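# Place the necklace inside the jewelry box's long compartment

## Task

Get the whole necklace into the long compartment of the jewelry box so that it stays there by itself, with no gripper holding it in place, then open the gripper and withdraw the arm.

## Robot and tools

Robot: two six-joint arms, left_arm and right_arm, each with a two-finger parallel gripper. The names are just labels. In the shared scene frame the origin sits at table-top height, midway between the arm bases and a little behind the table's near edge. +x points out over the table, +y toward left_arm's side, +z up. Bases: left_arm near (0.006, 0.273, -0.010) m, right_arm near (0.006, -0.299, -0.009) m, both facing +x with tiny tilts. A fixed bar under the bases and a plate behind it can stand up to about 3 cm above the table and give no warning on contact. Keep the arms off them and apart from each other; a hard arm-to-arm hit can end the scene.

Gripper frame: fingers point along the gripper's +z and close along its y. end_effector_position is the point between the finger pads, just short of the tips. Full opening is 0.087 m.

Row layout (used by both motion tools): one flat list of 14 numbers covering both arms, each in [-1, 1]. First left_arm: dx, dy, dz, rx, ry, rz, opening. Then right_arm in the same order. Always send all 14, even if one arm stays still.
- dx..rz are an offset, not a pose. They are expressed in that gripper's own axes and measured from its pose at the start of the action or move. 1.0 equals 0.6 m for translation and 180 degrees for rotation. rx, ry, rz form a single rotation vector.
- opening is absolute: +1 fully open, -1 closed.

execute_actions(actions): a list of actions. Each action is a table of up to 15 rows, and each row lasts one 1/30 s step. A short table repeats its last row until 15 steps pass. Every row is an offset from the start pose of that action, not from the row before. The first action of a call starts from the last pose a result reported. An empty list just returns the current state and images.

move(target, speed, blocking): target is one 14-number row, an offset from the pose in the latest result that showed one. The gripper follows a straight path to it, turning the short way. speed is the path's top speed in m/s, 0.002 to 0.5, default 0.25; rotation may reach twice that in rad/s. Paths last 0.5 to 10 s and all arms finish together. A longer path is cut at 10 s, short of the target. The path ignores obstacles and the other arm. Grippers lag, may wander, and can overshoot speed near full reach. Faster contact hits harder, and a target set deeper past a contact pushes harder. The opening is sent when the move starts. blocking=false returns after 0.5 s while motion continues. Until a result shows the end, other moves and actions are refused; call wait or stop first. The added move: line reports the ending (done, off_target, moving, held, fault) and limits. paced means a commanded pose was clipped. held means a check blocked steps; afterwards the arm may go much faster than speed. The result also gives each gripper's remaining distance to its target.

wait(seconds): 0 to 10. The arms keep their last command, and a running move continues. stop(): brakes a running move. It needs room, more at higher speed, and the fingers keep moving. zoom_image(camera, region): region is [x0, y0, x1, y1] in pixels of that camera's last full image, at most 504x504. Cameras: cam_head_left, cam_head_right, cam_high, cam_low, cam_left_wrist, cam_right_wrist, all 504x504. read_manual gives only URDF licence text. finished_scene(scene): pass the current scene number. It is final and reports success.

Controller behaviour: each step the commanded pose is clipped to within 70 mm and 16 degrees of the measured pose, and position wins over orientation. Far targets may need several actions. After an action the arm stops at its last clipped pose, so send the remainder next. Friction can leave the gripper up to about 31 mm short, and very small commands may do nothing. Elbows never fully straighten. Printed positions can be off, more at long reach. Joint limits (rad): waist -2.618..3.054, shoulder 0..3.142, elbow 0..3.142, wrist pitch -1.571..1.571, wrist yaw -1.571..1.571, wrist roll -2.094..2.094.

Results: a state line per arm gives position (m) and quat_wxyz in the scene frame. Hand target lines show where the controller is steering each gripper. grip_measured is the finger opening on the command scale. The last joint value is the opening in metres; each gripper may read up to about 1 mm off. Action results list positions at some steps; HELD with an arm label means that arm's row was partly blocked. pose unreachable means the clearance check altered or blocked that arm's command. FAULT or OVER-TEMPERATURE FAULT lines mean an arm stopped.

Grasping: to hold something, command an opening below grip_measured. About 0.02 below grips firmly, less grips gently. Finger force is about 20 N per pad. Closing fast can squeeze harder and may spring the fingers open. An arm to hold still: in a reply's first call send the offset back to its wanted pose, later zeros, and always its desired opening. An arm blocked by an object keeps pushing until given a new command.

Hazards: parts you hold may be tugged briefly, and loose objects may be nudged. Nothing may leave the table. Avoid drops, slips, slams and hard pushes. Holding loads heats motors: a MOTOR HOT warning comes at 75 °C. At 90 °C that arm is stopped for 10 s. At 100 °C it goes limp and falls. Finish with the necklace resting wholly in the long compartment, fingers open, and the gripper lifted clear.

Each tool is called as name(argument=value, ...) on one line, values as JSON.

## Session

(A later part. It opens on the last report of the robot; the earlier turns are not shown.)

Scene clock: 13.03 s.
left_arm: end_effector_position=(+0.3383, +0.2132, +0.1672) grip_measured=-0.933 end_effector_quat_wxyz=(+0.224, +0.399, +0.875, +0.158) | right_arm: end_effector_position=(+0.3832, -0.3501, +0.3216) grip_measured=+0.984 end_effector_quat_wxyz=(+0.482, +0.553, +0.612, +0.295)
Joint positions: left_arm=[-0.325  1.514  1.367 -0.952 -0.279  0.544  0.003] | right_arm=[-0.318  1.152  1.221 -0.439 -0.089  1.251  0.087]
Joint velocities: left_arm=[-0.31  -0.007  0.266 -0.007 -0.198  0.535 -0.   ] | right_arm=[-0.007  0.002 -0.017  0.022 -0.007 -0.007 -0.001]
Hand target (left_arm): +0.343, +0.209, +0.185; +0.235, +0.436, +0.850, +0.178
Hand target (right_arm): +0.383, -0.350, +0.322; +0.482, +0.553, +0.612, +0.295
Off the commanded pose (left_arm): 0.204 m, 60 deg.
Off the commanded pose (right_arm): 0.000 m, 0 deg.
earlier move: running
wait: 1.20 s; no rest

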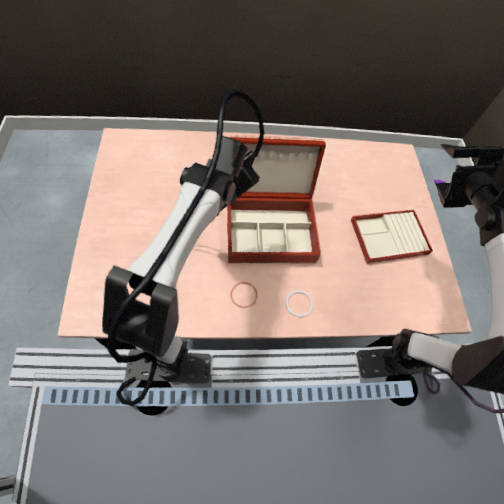

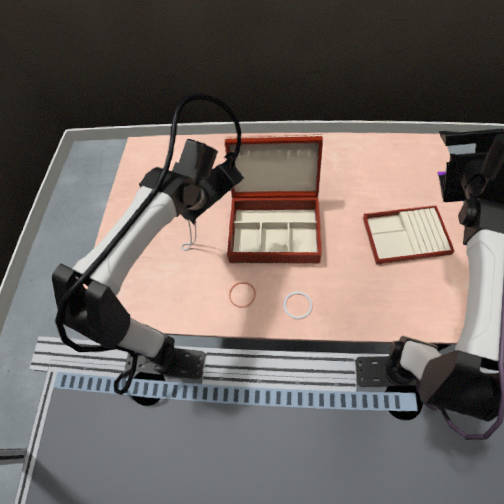

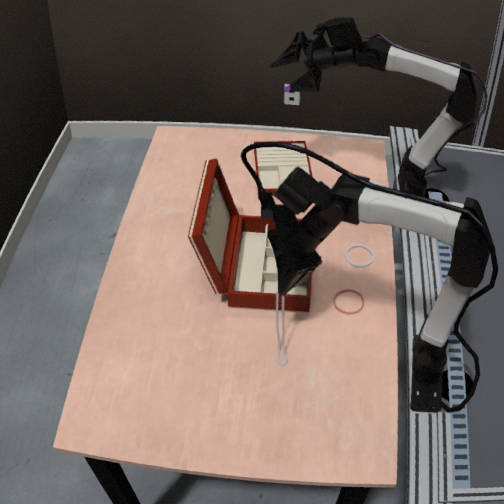

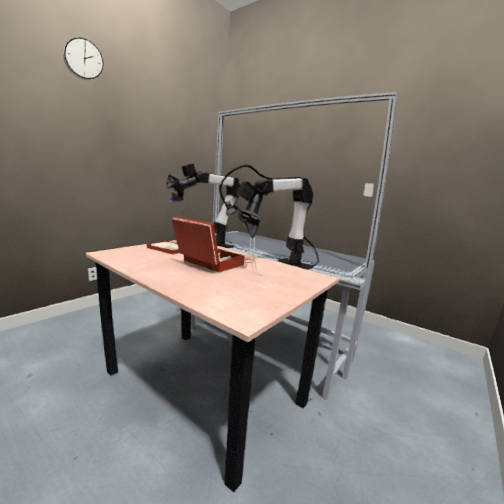

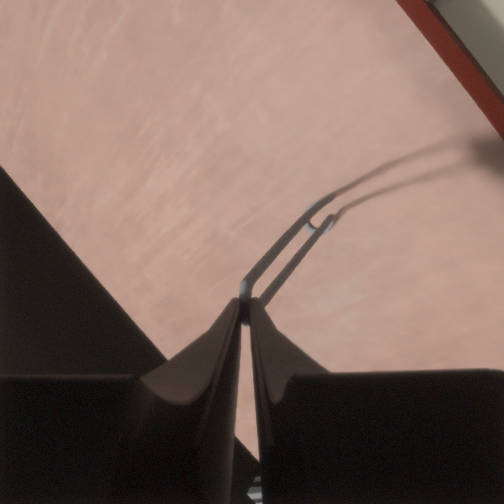

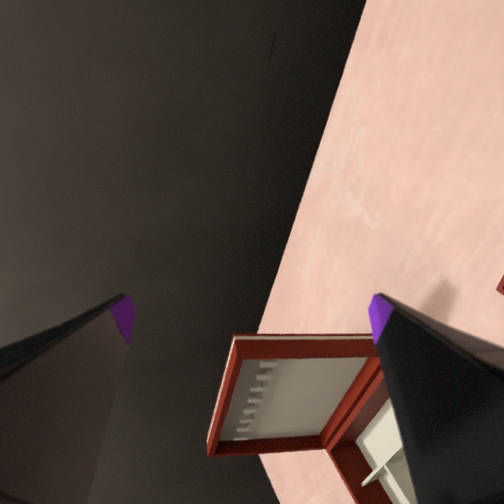

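wait(seconds=2.5)

zoom_image(camera="cam_high", region=[170,140,350,340])

Scene clock: 14.80 s.
left_arm: end_effector_position=(+0.4061, +0.0948, +0.3061) grip_measured=-0.933 end_effector_quat_wxyz=(+0.333, +0.741, +0.525, +0.253) | right_arm: end_effector_position=(+0.3832, -0.3501, +0.3216) grip_measured=+0.984 end_effector_quat_wxyz=(+0.482, +0.553, +0.612, +0.295)
Joint positions: left_arm=[-0.533  1.611  1.775 -0.901 -0.206  1.41   0.003] | right_arm=[-0.318  1.152  1.221 -0.439 -0.089  1.251  0.087]
Joint velocities: left_arm=[-0.027 -0.012  0.017 -0.007 -0.051  0.007 -0.   ] | right_arm=[ 0.012 -0.002 -0.017  0.022 -0.007  0.051 -0.001]
Hand target (left_arm): +0.410, +0.088, +0.308; +0.336, +0.745, +0.517, +0.254
Hand target (right_arm): +0.383, -0.350, +0.322; +0.482, +0.553, +0.612, +0.295
Off the commanded pose (left_arm): 0.011 m, 2 deg.
Off the commanded pose (right_arm): 0.000 m, 0 deg.
earlier move: off_target (left_arm)
wait: 1.67 of 2.5 s (the move ended)

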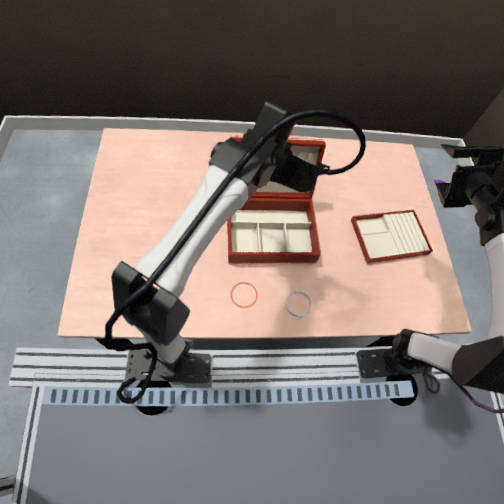

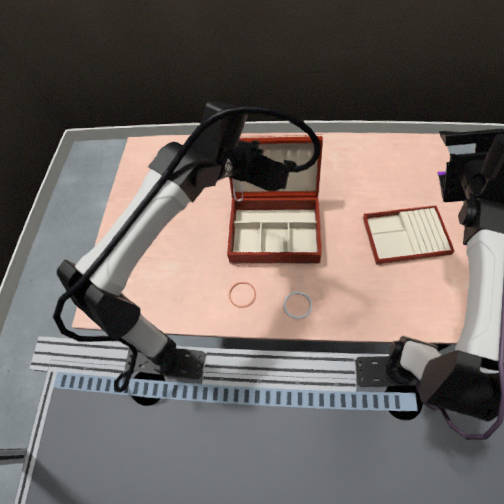

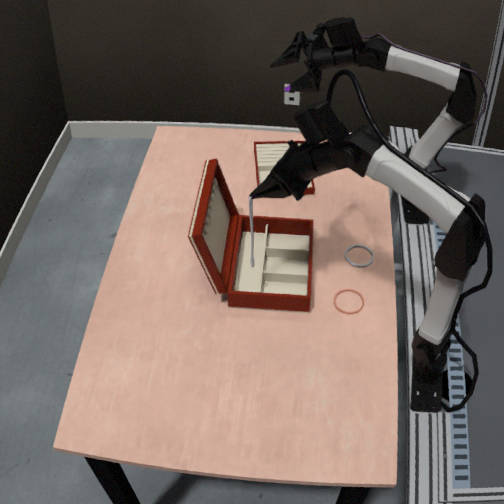

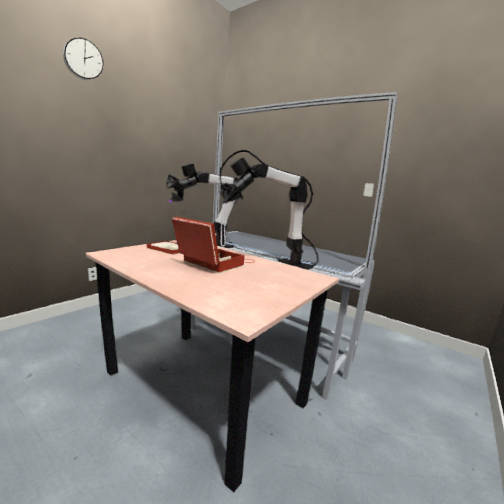

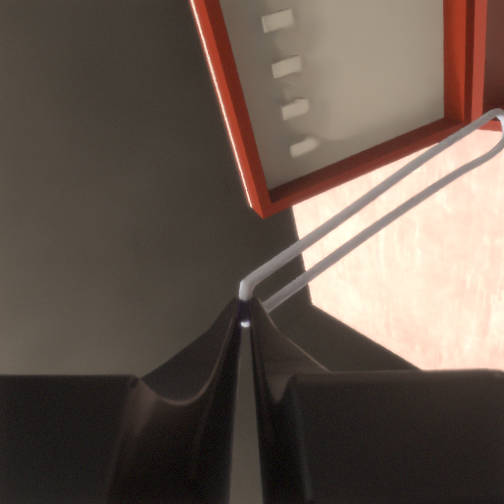

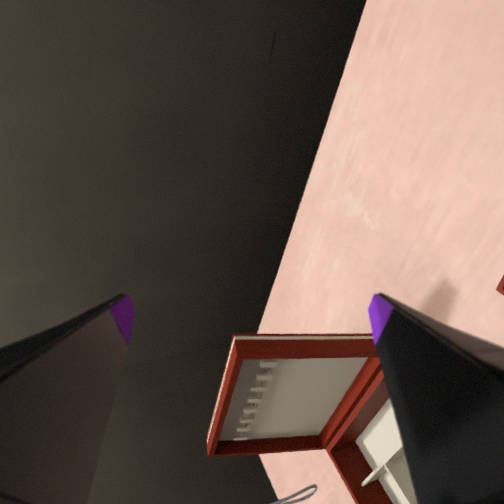

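Region (170, 140, 350, 340) of cam_high's 504x504 image, scaled by 2.520, with more detail than that image has; it fills the left 454 columns of this view, and the rest is white.

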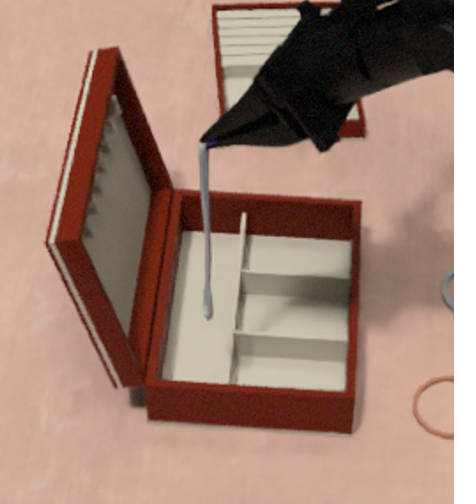

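move(target=[-0.0033,-0.1438,0.1497,0,0,0,-0.937,0,0,0,0,0,0,1], speed=0.16)

zoom_image(camera="cam_high", region=[170,140,350,340])

zoom_image(camera="cam_head_right", region=[200,120,350,280])

Scene clock: 16.73 s.
left_arm: end_effector_position=(+0.4185, +0.0876, +0.1865) grip_measured=-0.933 end_effector_quat_wxyz=(+0.332, +0.742, +0.524, +0.252) | right_arm: end_effector_position=(+0.3832, -0.3501, +0.3216) grip_measured=+0.984 end_effector_quat_wxyz=(+0.482, +0.553, +0.612, +0.295)
Joint positions: left_arm=[-0.533  1.588  1.267 -0.417 -0.204  1.413  0.003] | right_arm=[-0.318  1.152  1.221 -0.439 -0.089  1.251  0.087]
Joint velocities: left_arm=[ 0.022 -0.022  0.017  0.037 -0.037 -0.007 -0.   ] | right_arm=[ 0.017 -0.002  0.012 -0.007 -0.081 -0.022  0.001]
Hand target (left_arm): +0.418, +0.091, +0.182; +0.333, +0.741, +0.526, +0.253
Hand target (right_arm): +0.383, -0.350, +0.322; +0.482, +0.553, +0.612, +0.295
Off the commanded pose (left_arm): 0.006 m, 0 deg.
Off the commanded pose (right_arm): 0.000 m, 0 deg.
move: done

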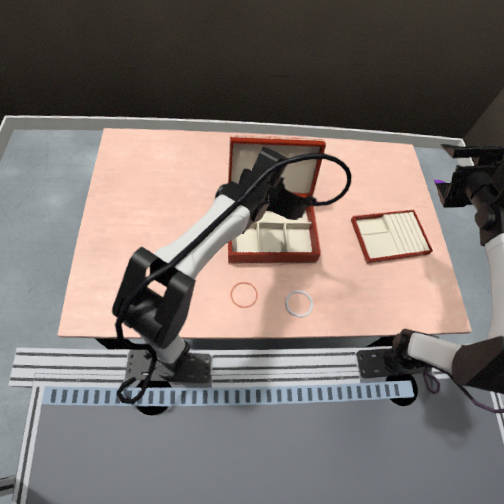

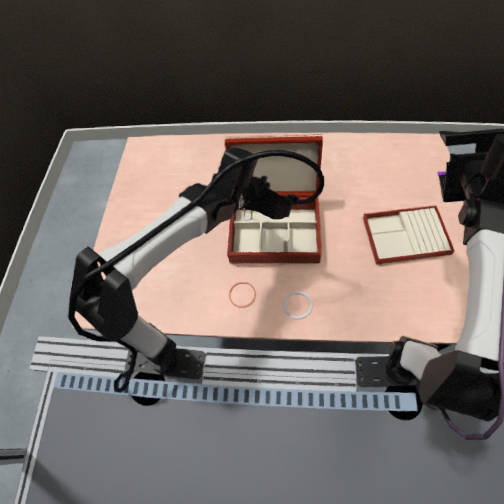

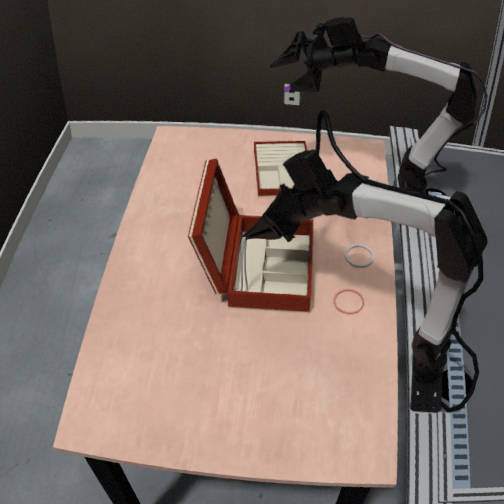

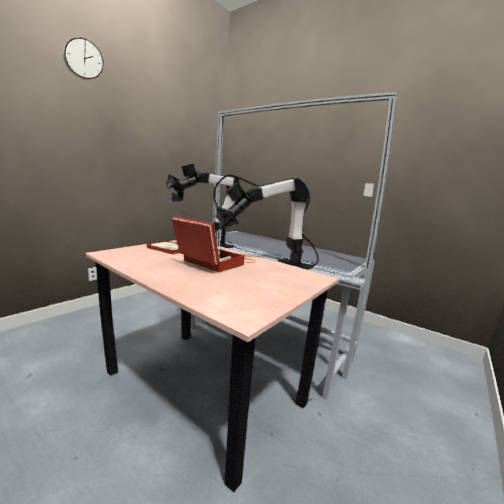

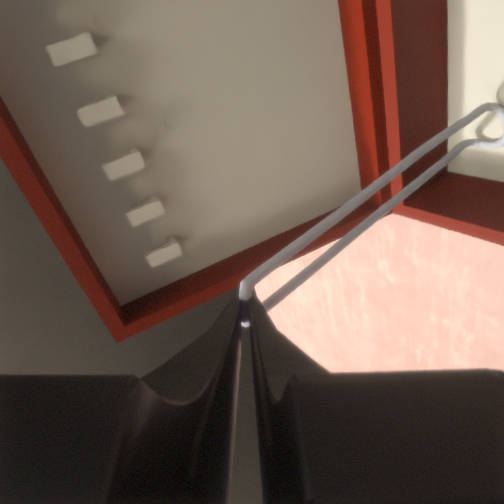

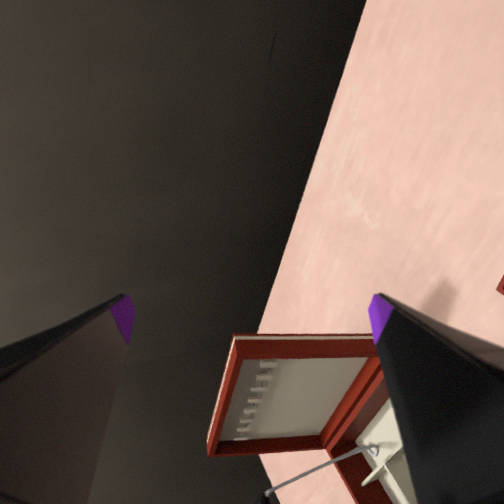

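Region (170, 140, 350, 340) of cam_high's 504x504 image, scaled by 2.520, with more detail than that image has; it fills the left 454 columns of this view, and the rest is white.

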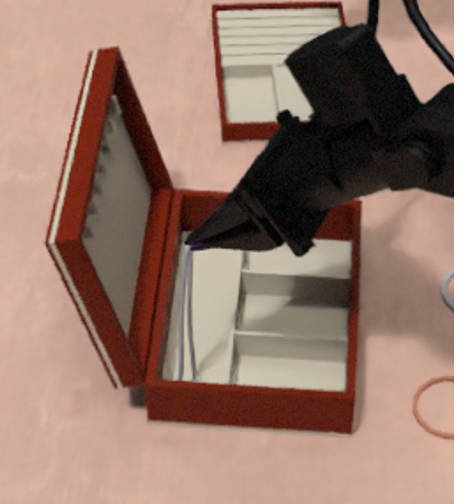

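Region (200, 120, 350, 280) of cam_head_right's 504x504 image, scaled by 3.150, with more detail than that image has; it fills the left 472 columns of this view, and the rest is white.

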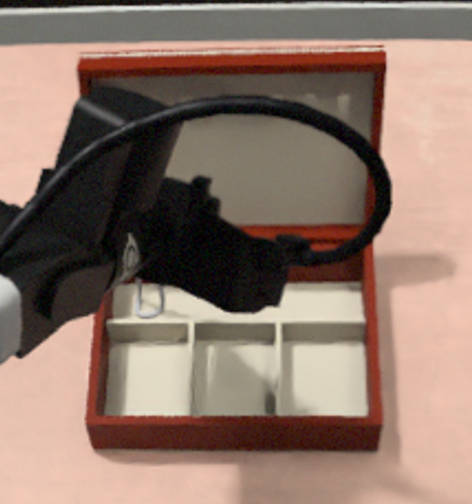

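move(target=[-0.2218,-0.1325,0.2165,0.095,0,0,-0.937,0,0,0,0,0,0,1], speed=0.11)

zoom_image(camera="cam_high", region=[170,140,350,340])

Scene clock: 19.50 s.
left_arm: end_effector_position=(+0.4240, -0.0484, +0.0443) grip_measured=-0.933 end_effector_quat_wxyz=(+0.227, +0.783, +0.552, +0.178) | right_arm: end_effector_position=(+0.3832, -0.3501, +0.3216) grip_measured=+0.984 end_effector_quat_wxyz=(+0.482, +0.553, +0.612, +0.295)
Joint positions: left_arm=[-0.76   2.204  1.704 -0.556 -0.269  1.169  0.003] | right_arm=[-0.318  1.152  1.221 -0.439 -0.089  1.251  0.087]
Joint velocities: left_arm=[-0.002 -0.022  0.022 -0.051 -0.037 -0.022 -0.001] | right_arm=[-0.017  0.002 -0.002 -0.022  0.007 -0.007 -0.001]
Hand target (left_arm): +0.421, -0.050, +0.041; +0.218, +0.784, +0.554, +0.176
Hand target (right_arm): +0.383, -0.350, +0.322; +0.482, +0.553, +0.612, +0.295
Off the commanded pose (left_arm): 0.007 m, 1 deg.
Off the commanded pose (right_arm): 0.000 m, 0 deg.
move: done

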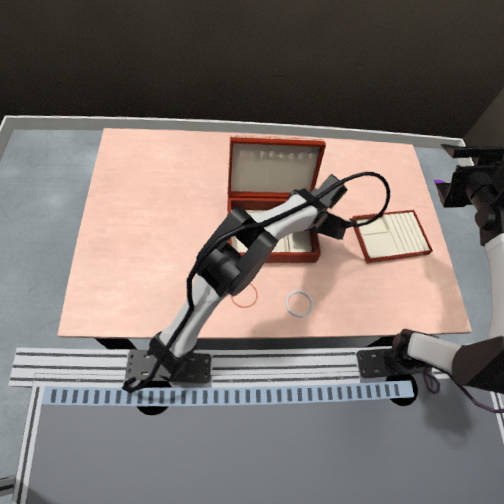

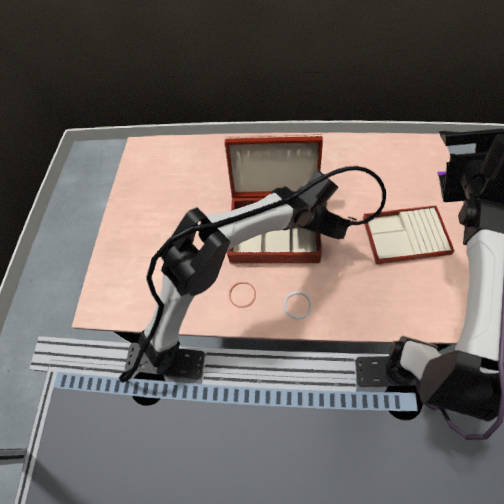

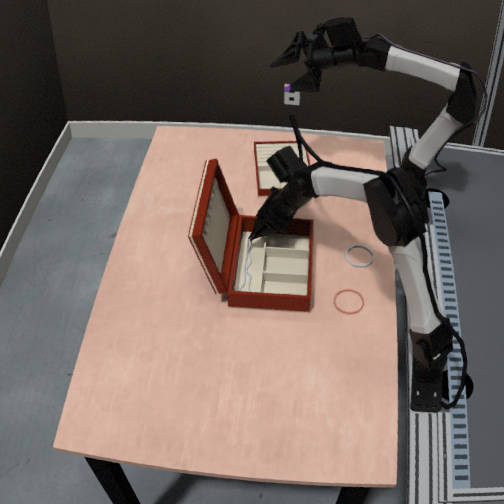

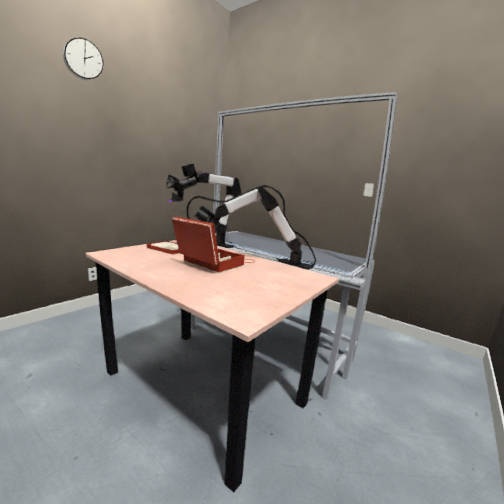

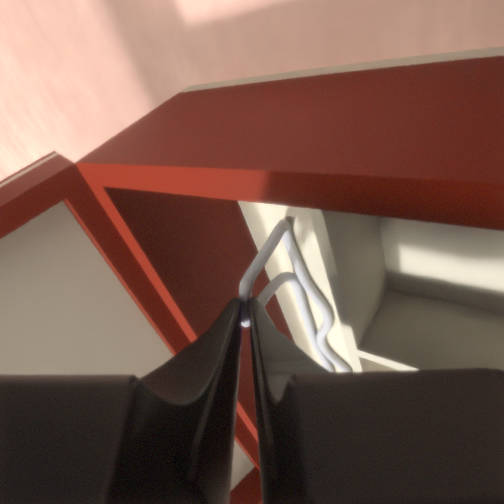

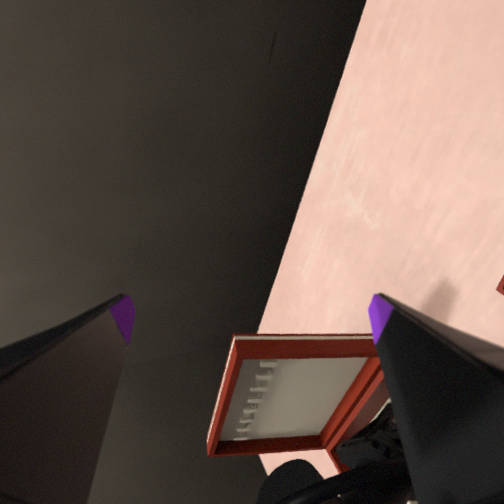

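Region (170, 140, 350, 340) of cam_high's 504x504 image, scaled by 2.520, with more detail than that image has; it fills the left 454 columns of this view, and the rest is white.

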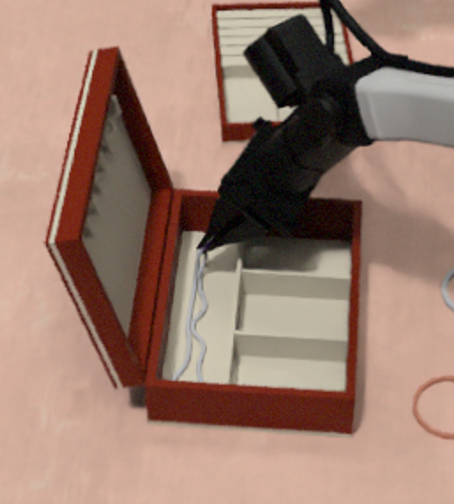

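Well laid. Release now.

execute_actions(actions=[[[0,0,0,0,0,0,-0.915,0,0,0,0,0,0,1],[0,0,0,0,0,0,-0.895,0,0,0,0,0,0,1],[0,0,0,0,0,0,-0.875,0,0,0,0,0,0,1],[0,0,0,0,0,0,-0.855,0,0,0,0,0,0,1],[0,0,0,0,0,0,-0.835,0,0,0,0,0,0,1],[0,0,0,0,0,0,-0.815,0,0,0,0,0,0,1],[0,0,0,0,0,0,-0.795,0,0,0,0,0,0,1],[0,0,0,0,0,0,-0.775,0,0,0,0,0,0,1],[0,0,0,0,0,0,-0.755,0,0,0,0,0,0,1],[0,0,0,0,0,0,-0.735,0,0,0,0,0,0,1],[0,0,0,0,0,0,-0.72,0,0,0,0,0,0,1]]])

zoom_image(camera="cam_high", region=[170,140,350,340])

Scene clock: 20.13 s.
left_arm: end_effector_position=(+0.4238, -0.0482, +0.0442) grip_measured=-0.720 end_effector_quat_wxyz=(+0.227, +0.782, +0.552, +0.178) | right_arm: end_effector_position=(+0.3832, -0.3501, +0.3216) grip_measured=+0.984 end_effector_quat_wxyz=(+0.482, +0.553, +0.612, +0.295)
Joint positions: left_arm=[-0.76   2.204  1.704 -0.558 -0.269  1.168  0.012] | right_arm=[-0.318  1.152  1.221 -0.439 -0.089  1.251  0.087]
Joint velocities: left_arm=[ 0.002 -0.002 -0.002 -0.007 -0.007  0.037  0.   ] | right_arm=[-0.002  0.012  0.002 -0.007  0.051  0.051 -0.001]
Hand target (left_arm): +0.424, -0.048, +0.044; +0.227, +0.782, +0.552, +0.178
Hand target (right_arm): +0.383, -0.350, +0.322; +0.482, +0.553, +0.612, +0.295
Off the commanded pose (left_arm): 0.000 m, 0 deg.
Off the commanded pose (right_arm): 0.000 m, 0 deg.
Step readings (end_effector_position):
0: left_arm (+0.4238, -0.0482, +0.0442) | right_arm (+0.3832, -0.3501, +0.3216)
1: left_arm (+0.4238, -0.0482, +0.0442) | right_arm (+0.3832, -0.3501, +0.3216)
2: left_arm (+0.4238, -0.0482, +0.0442) | right_arm (+0.3832, -0.3501, +0.3216)
4: left_arm (+0.4238, -0.0482, +0.0442) | right_arm (+0.3832, -0.3501, +0.3216)
8: left_arm (+0.4238, -0.0482, +0.0442) | right_arm (+0.3832, -0.3501, +0.3216)
15: end_effector_position above

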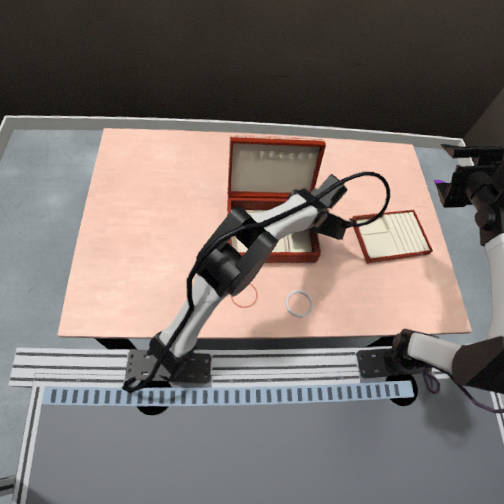

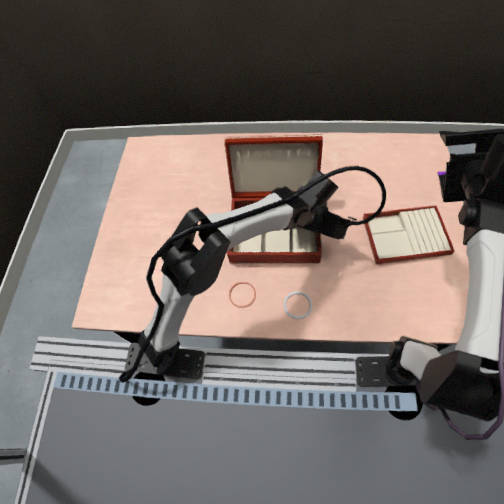

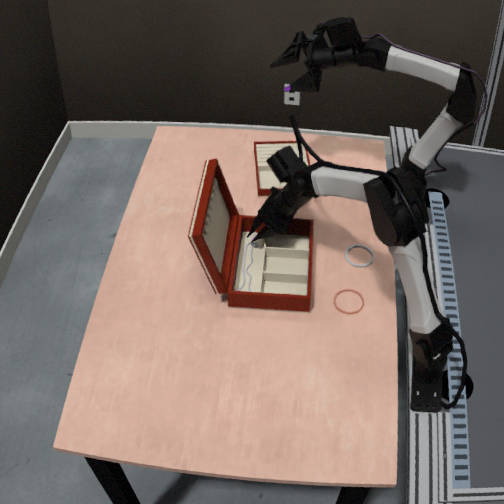

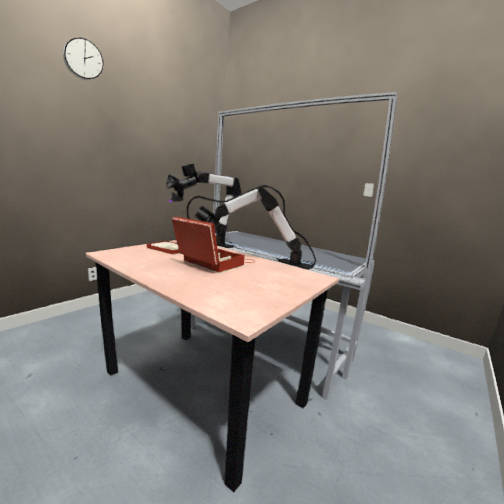

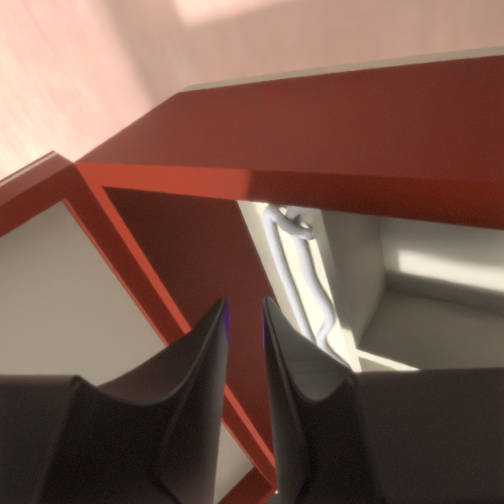

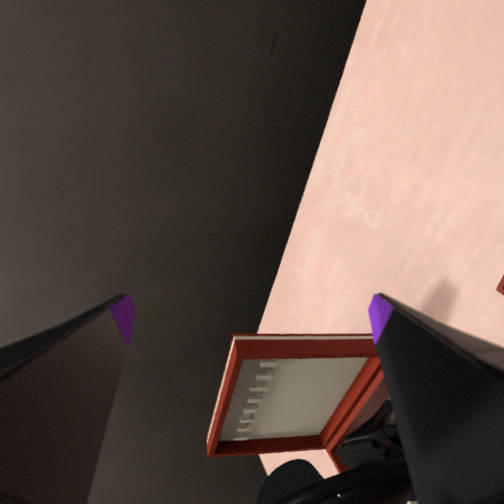

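Region (170, 140, 350, 340) of cam_high's 504x504 image, scaled by 2.520, with more detail than that image has; it fills the left 454 columns of this view, and the rest is white.

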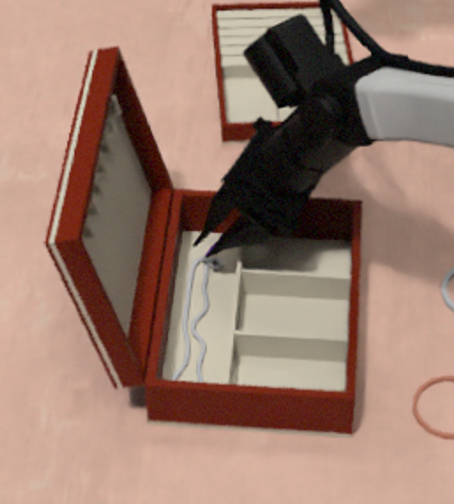

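move(target=[0.18,-0.18,-0.37,0,0,0,-0.72,0,0,0,0,0,0,1], speed=0.3)

zoom_image(camera="cam_head_right", region=[200,120,350,280])

zoom_image(camera="cam_high", region=[170,140,350,340])

Scene clock: 21.83 s.
left_arm: end_effector_position=(+0.2671, +0.1152, +0.1837) grip_measured=-0.720 end_effector_quat_wxyz=(+0.252, +0.775, +0.551, +0.181) | right_arm: end_effector_position=(+0.3832, -0.3501, +0.3216) grip_measured=+0.984 end_effector_quat_wxyz=(+0.482, +0.553, +0.612, +0.295)
Joint positions: left_arm=[-0.76   1.236  1.13  -0.898 -0.269  1.168  0.012] | right_arm=[-0.318  1.152  1.221 -0.439 -0.089  1.251  0.087]
Joint velocities: left_arm=[-0.017  0.007  0.002  0.007 -0.081  0.037 -0.001] | right_arm=[-0.007 -0.007 -0.012 -0.022  0.022 -0.007  0.001]
Hand target (left_arm): +0.259, +0.123, +0.170; +0.226, +0.782, +0.552, +0.178
Hand target (right_arm): +0.383, -0.350, +0.322; +0.482, +0.553, +0.612, +0.295
Off the commanded pose (left_arm): 0.015 m, 3 deg.
Off the commanded pose (right_arm): 0.000 m, 0 deg.
move: off_target (left_arm)

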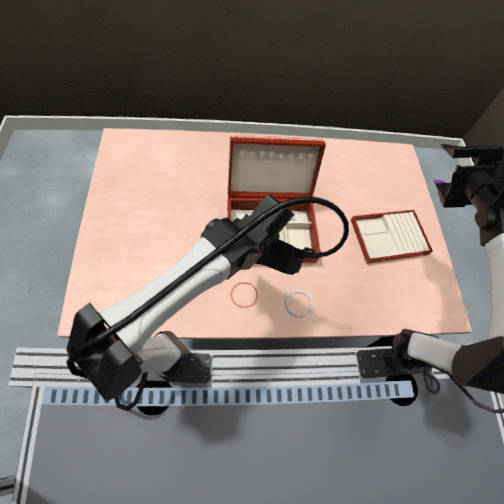

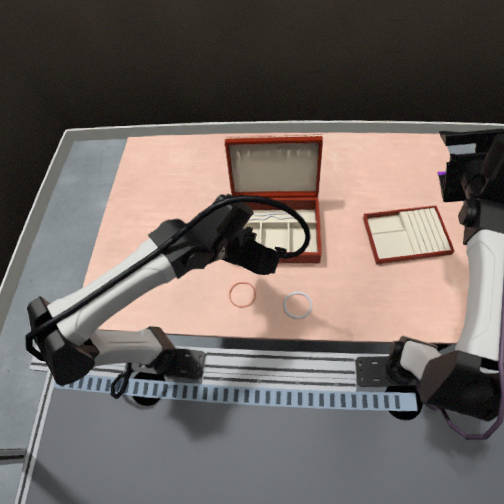

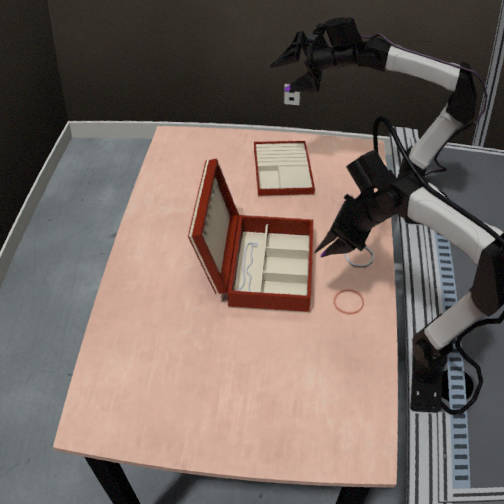

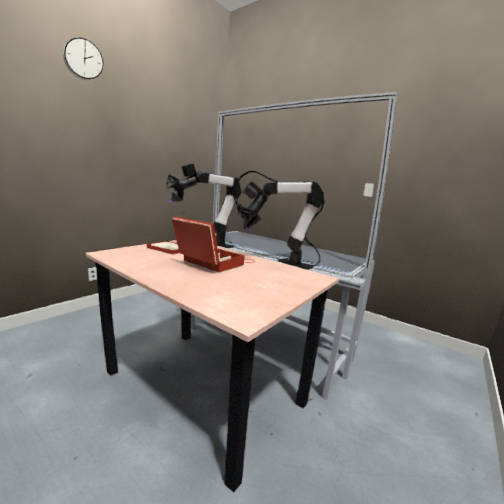

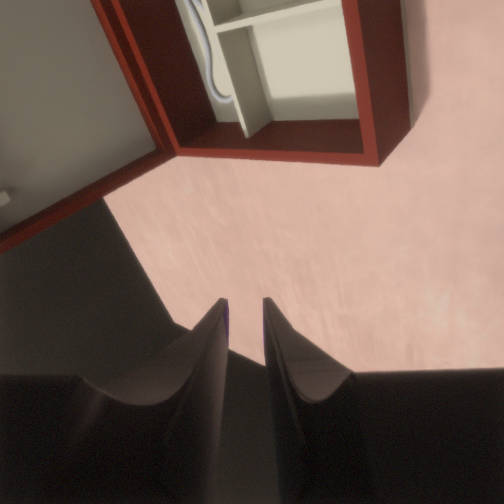

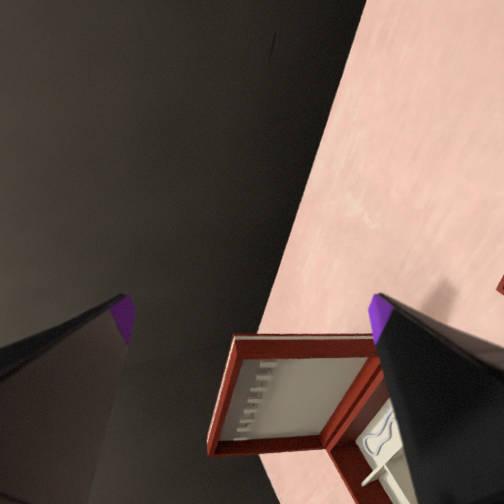

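Region (200, 120, 350, 280) of cam_head_right's 504x504 image, scaled by 3.150, with more detail than that image has; it fills the left 472 columns of this view, and the rest is white.

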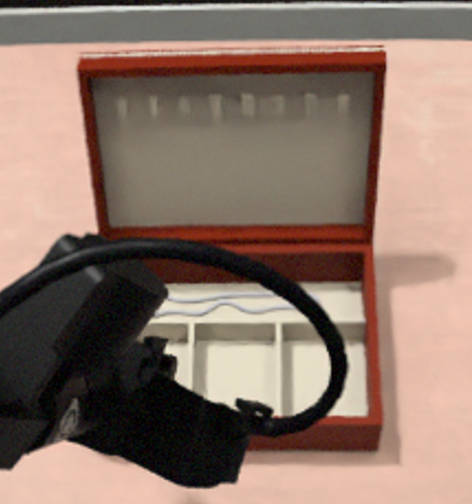

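Region (170, 140, 350, 340) of cam_high's 504x504 image, scaled by 2.520, with more detail than that image has; it fills the left 454 columns of this view, and the rest is white.

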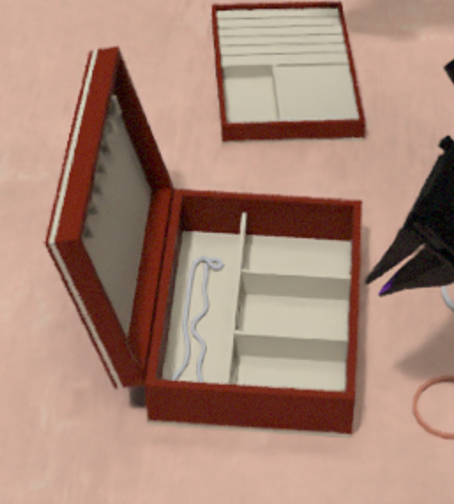

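The necklace is fully inside the long compartment, and the arm is clear.

finished_scene(scene=2)

The scene is finished: the task was done.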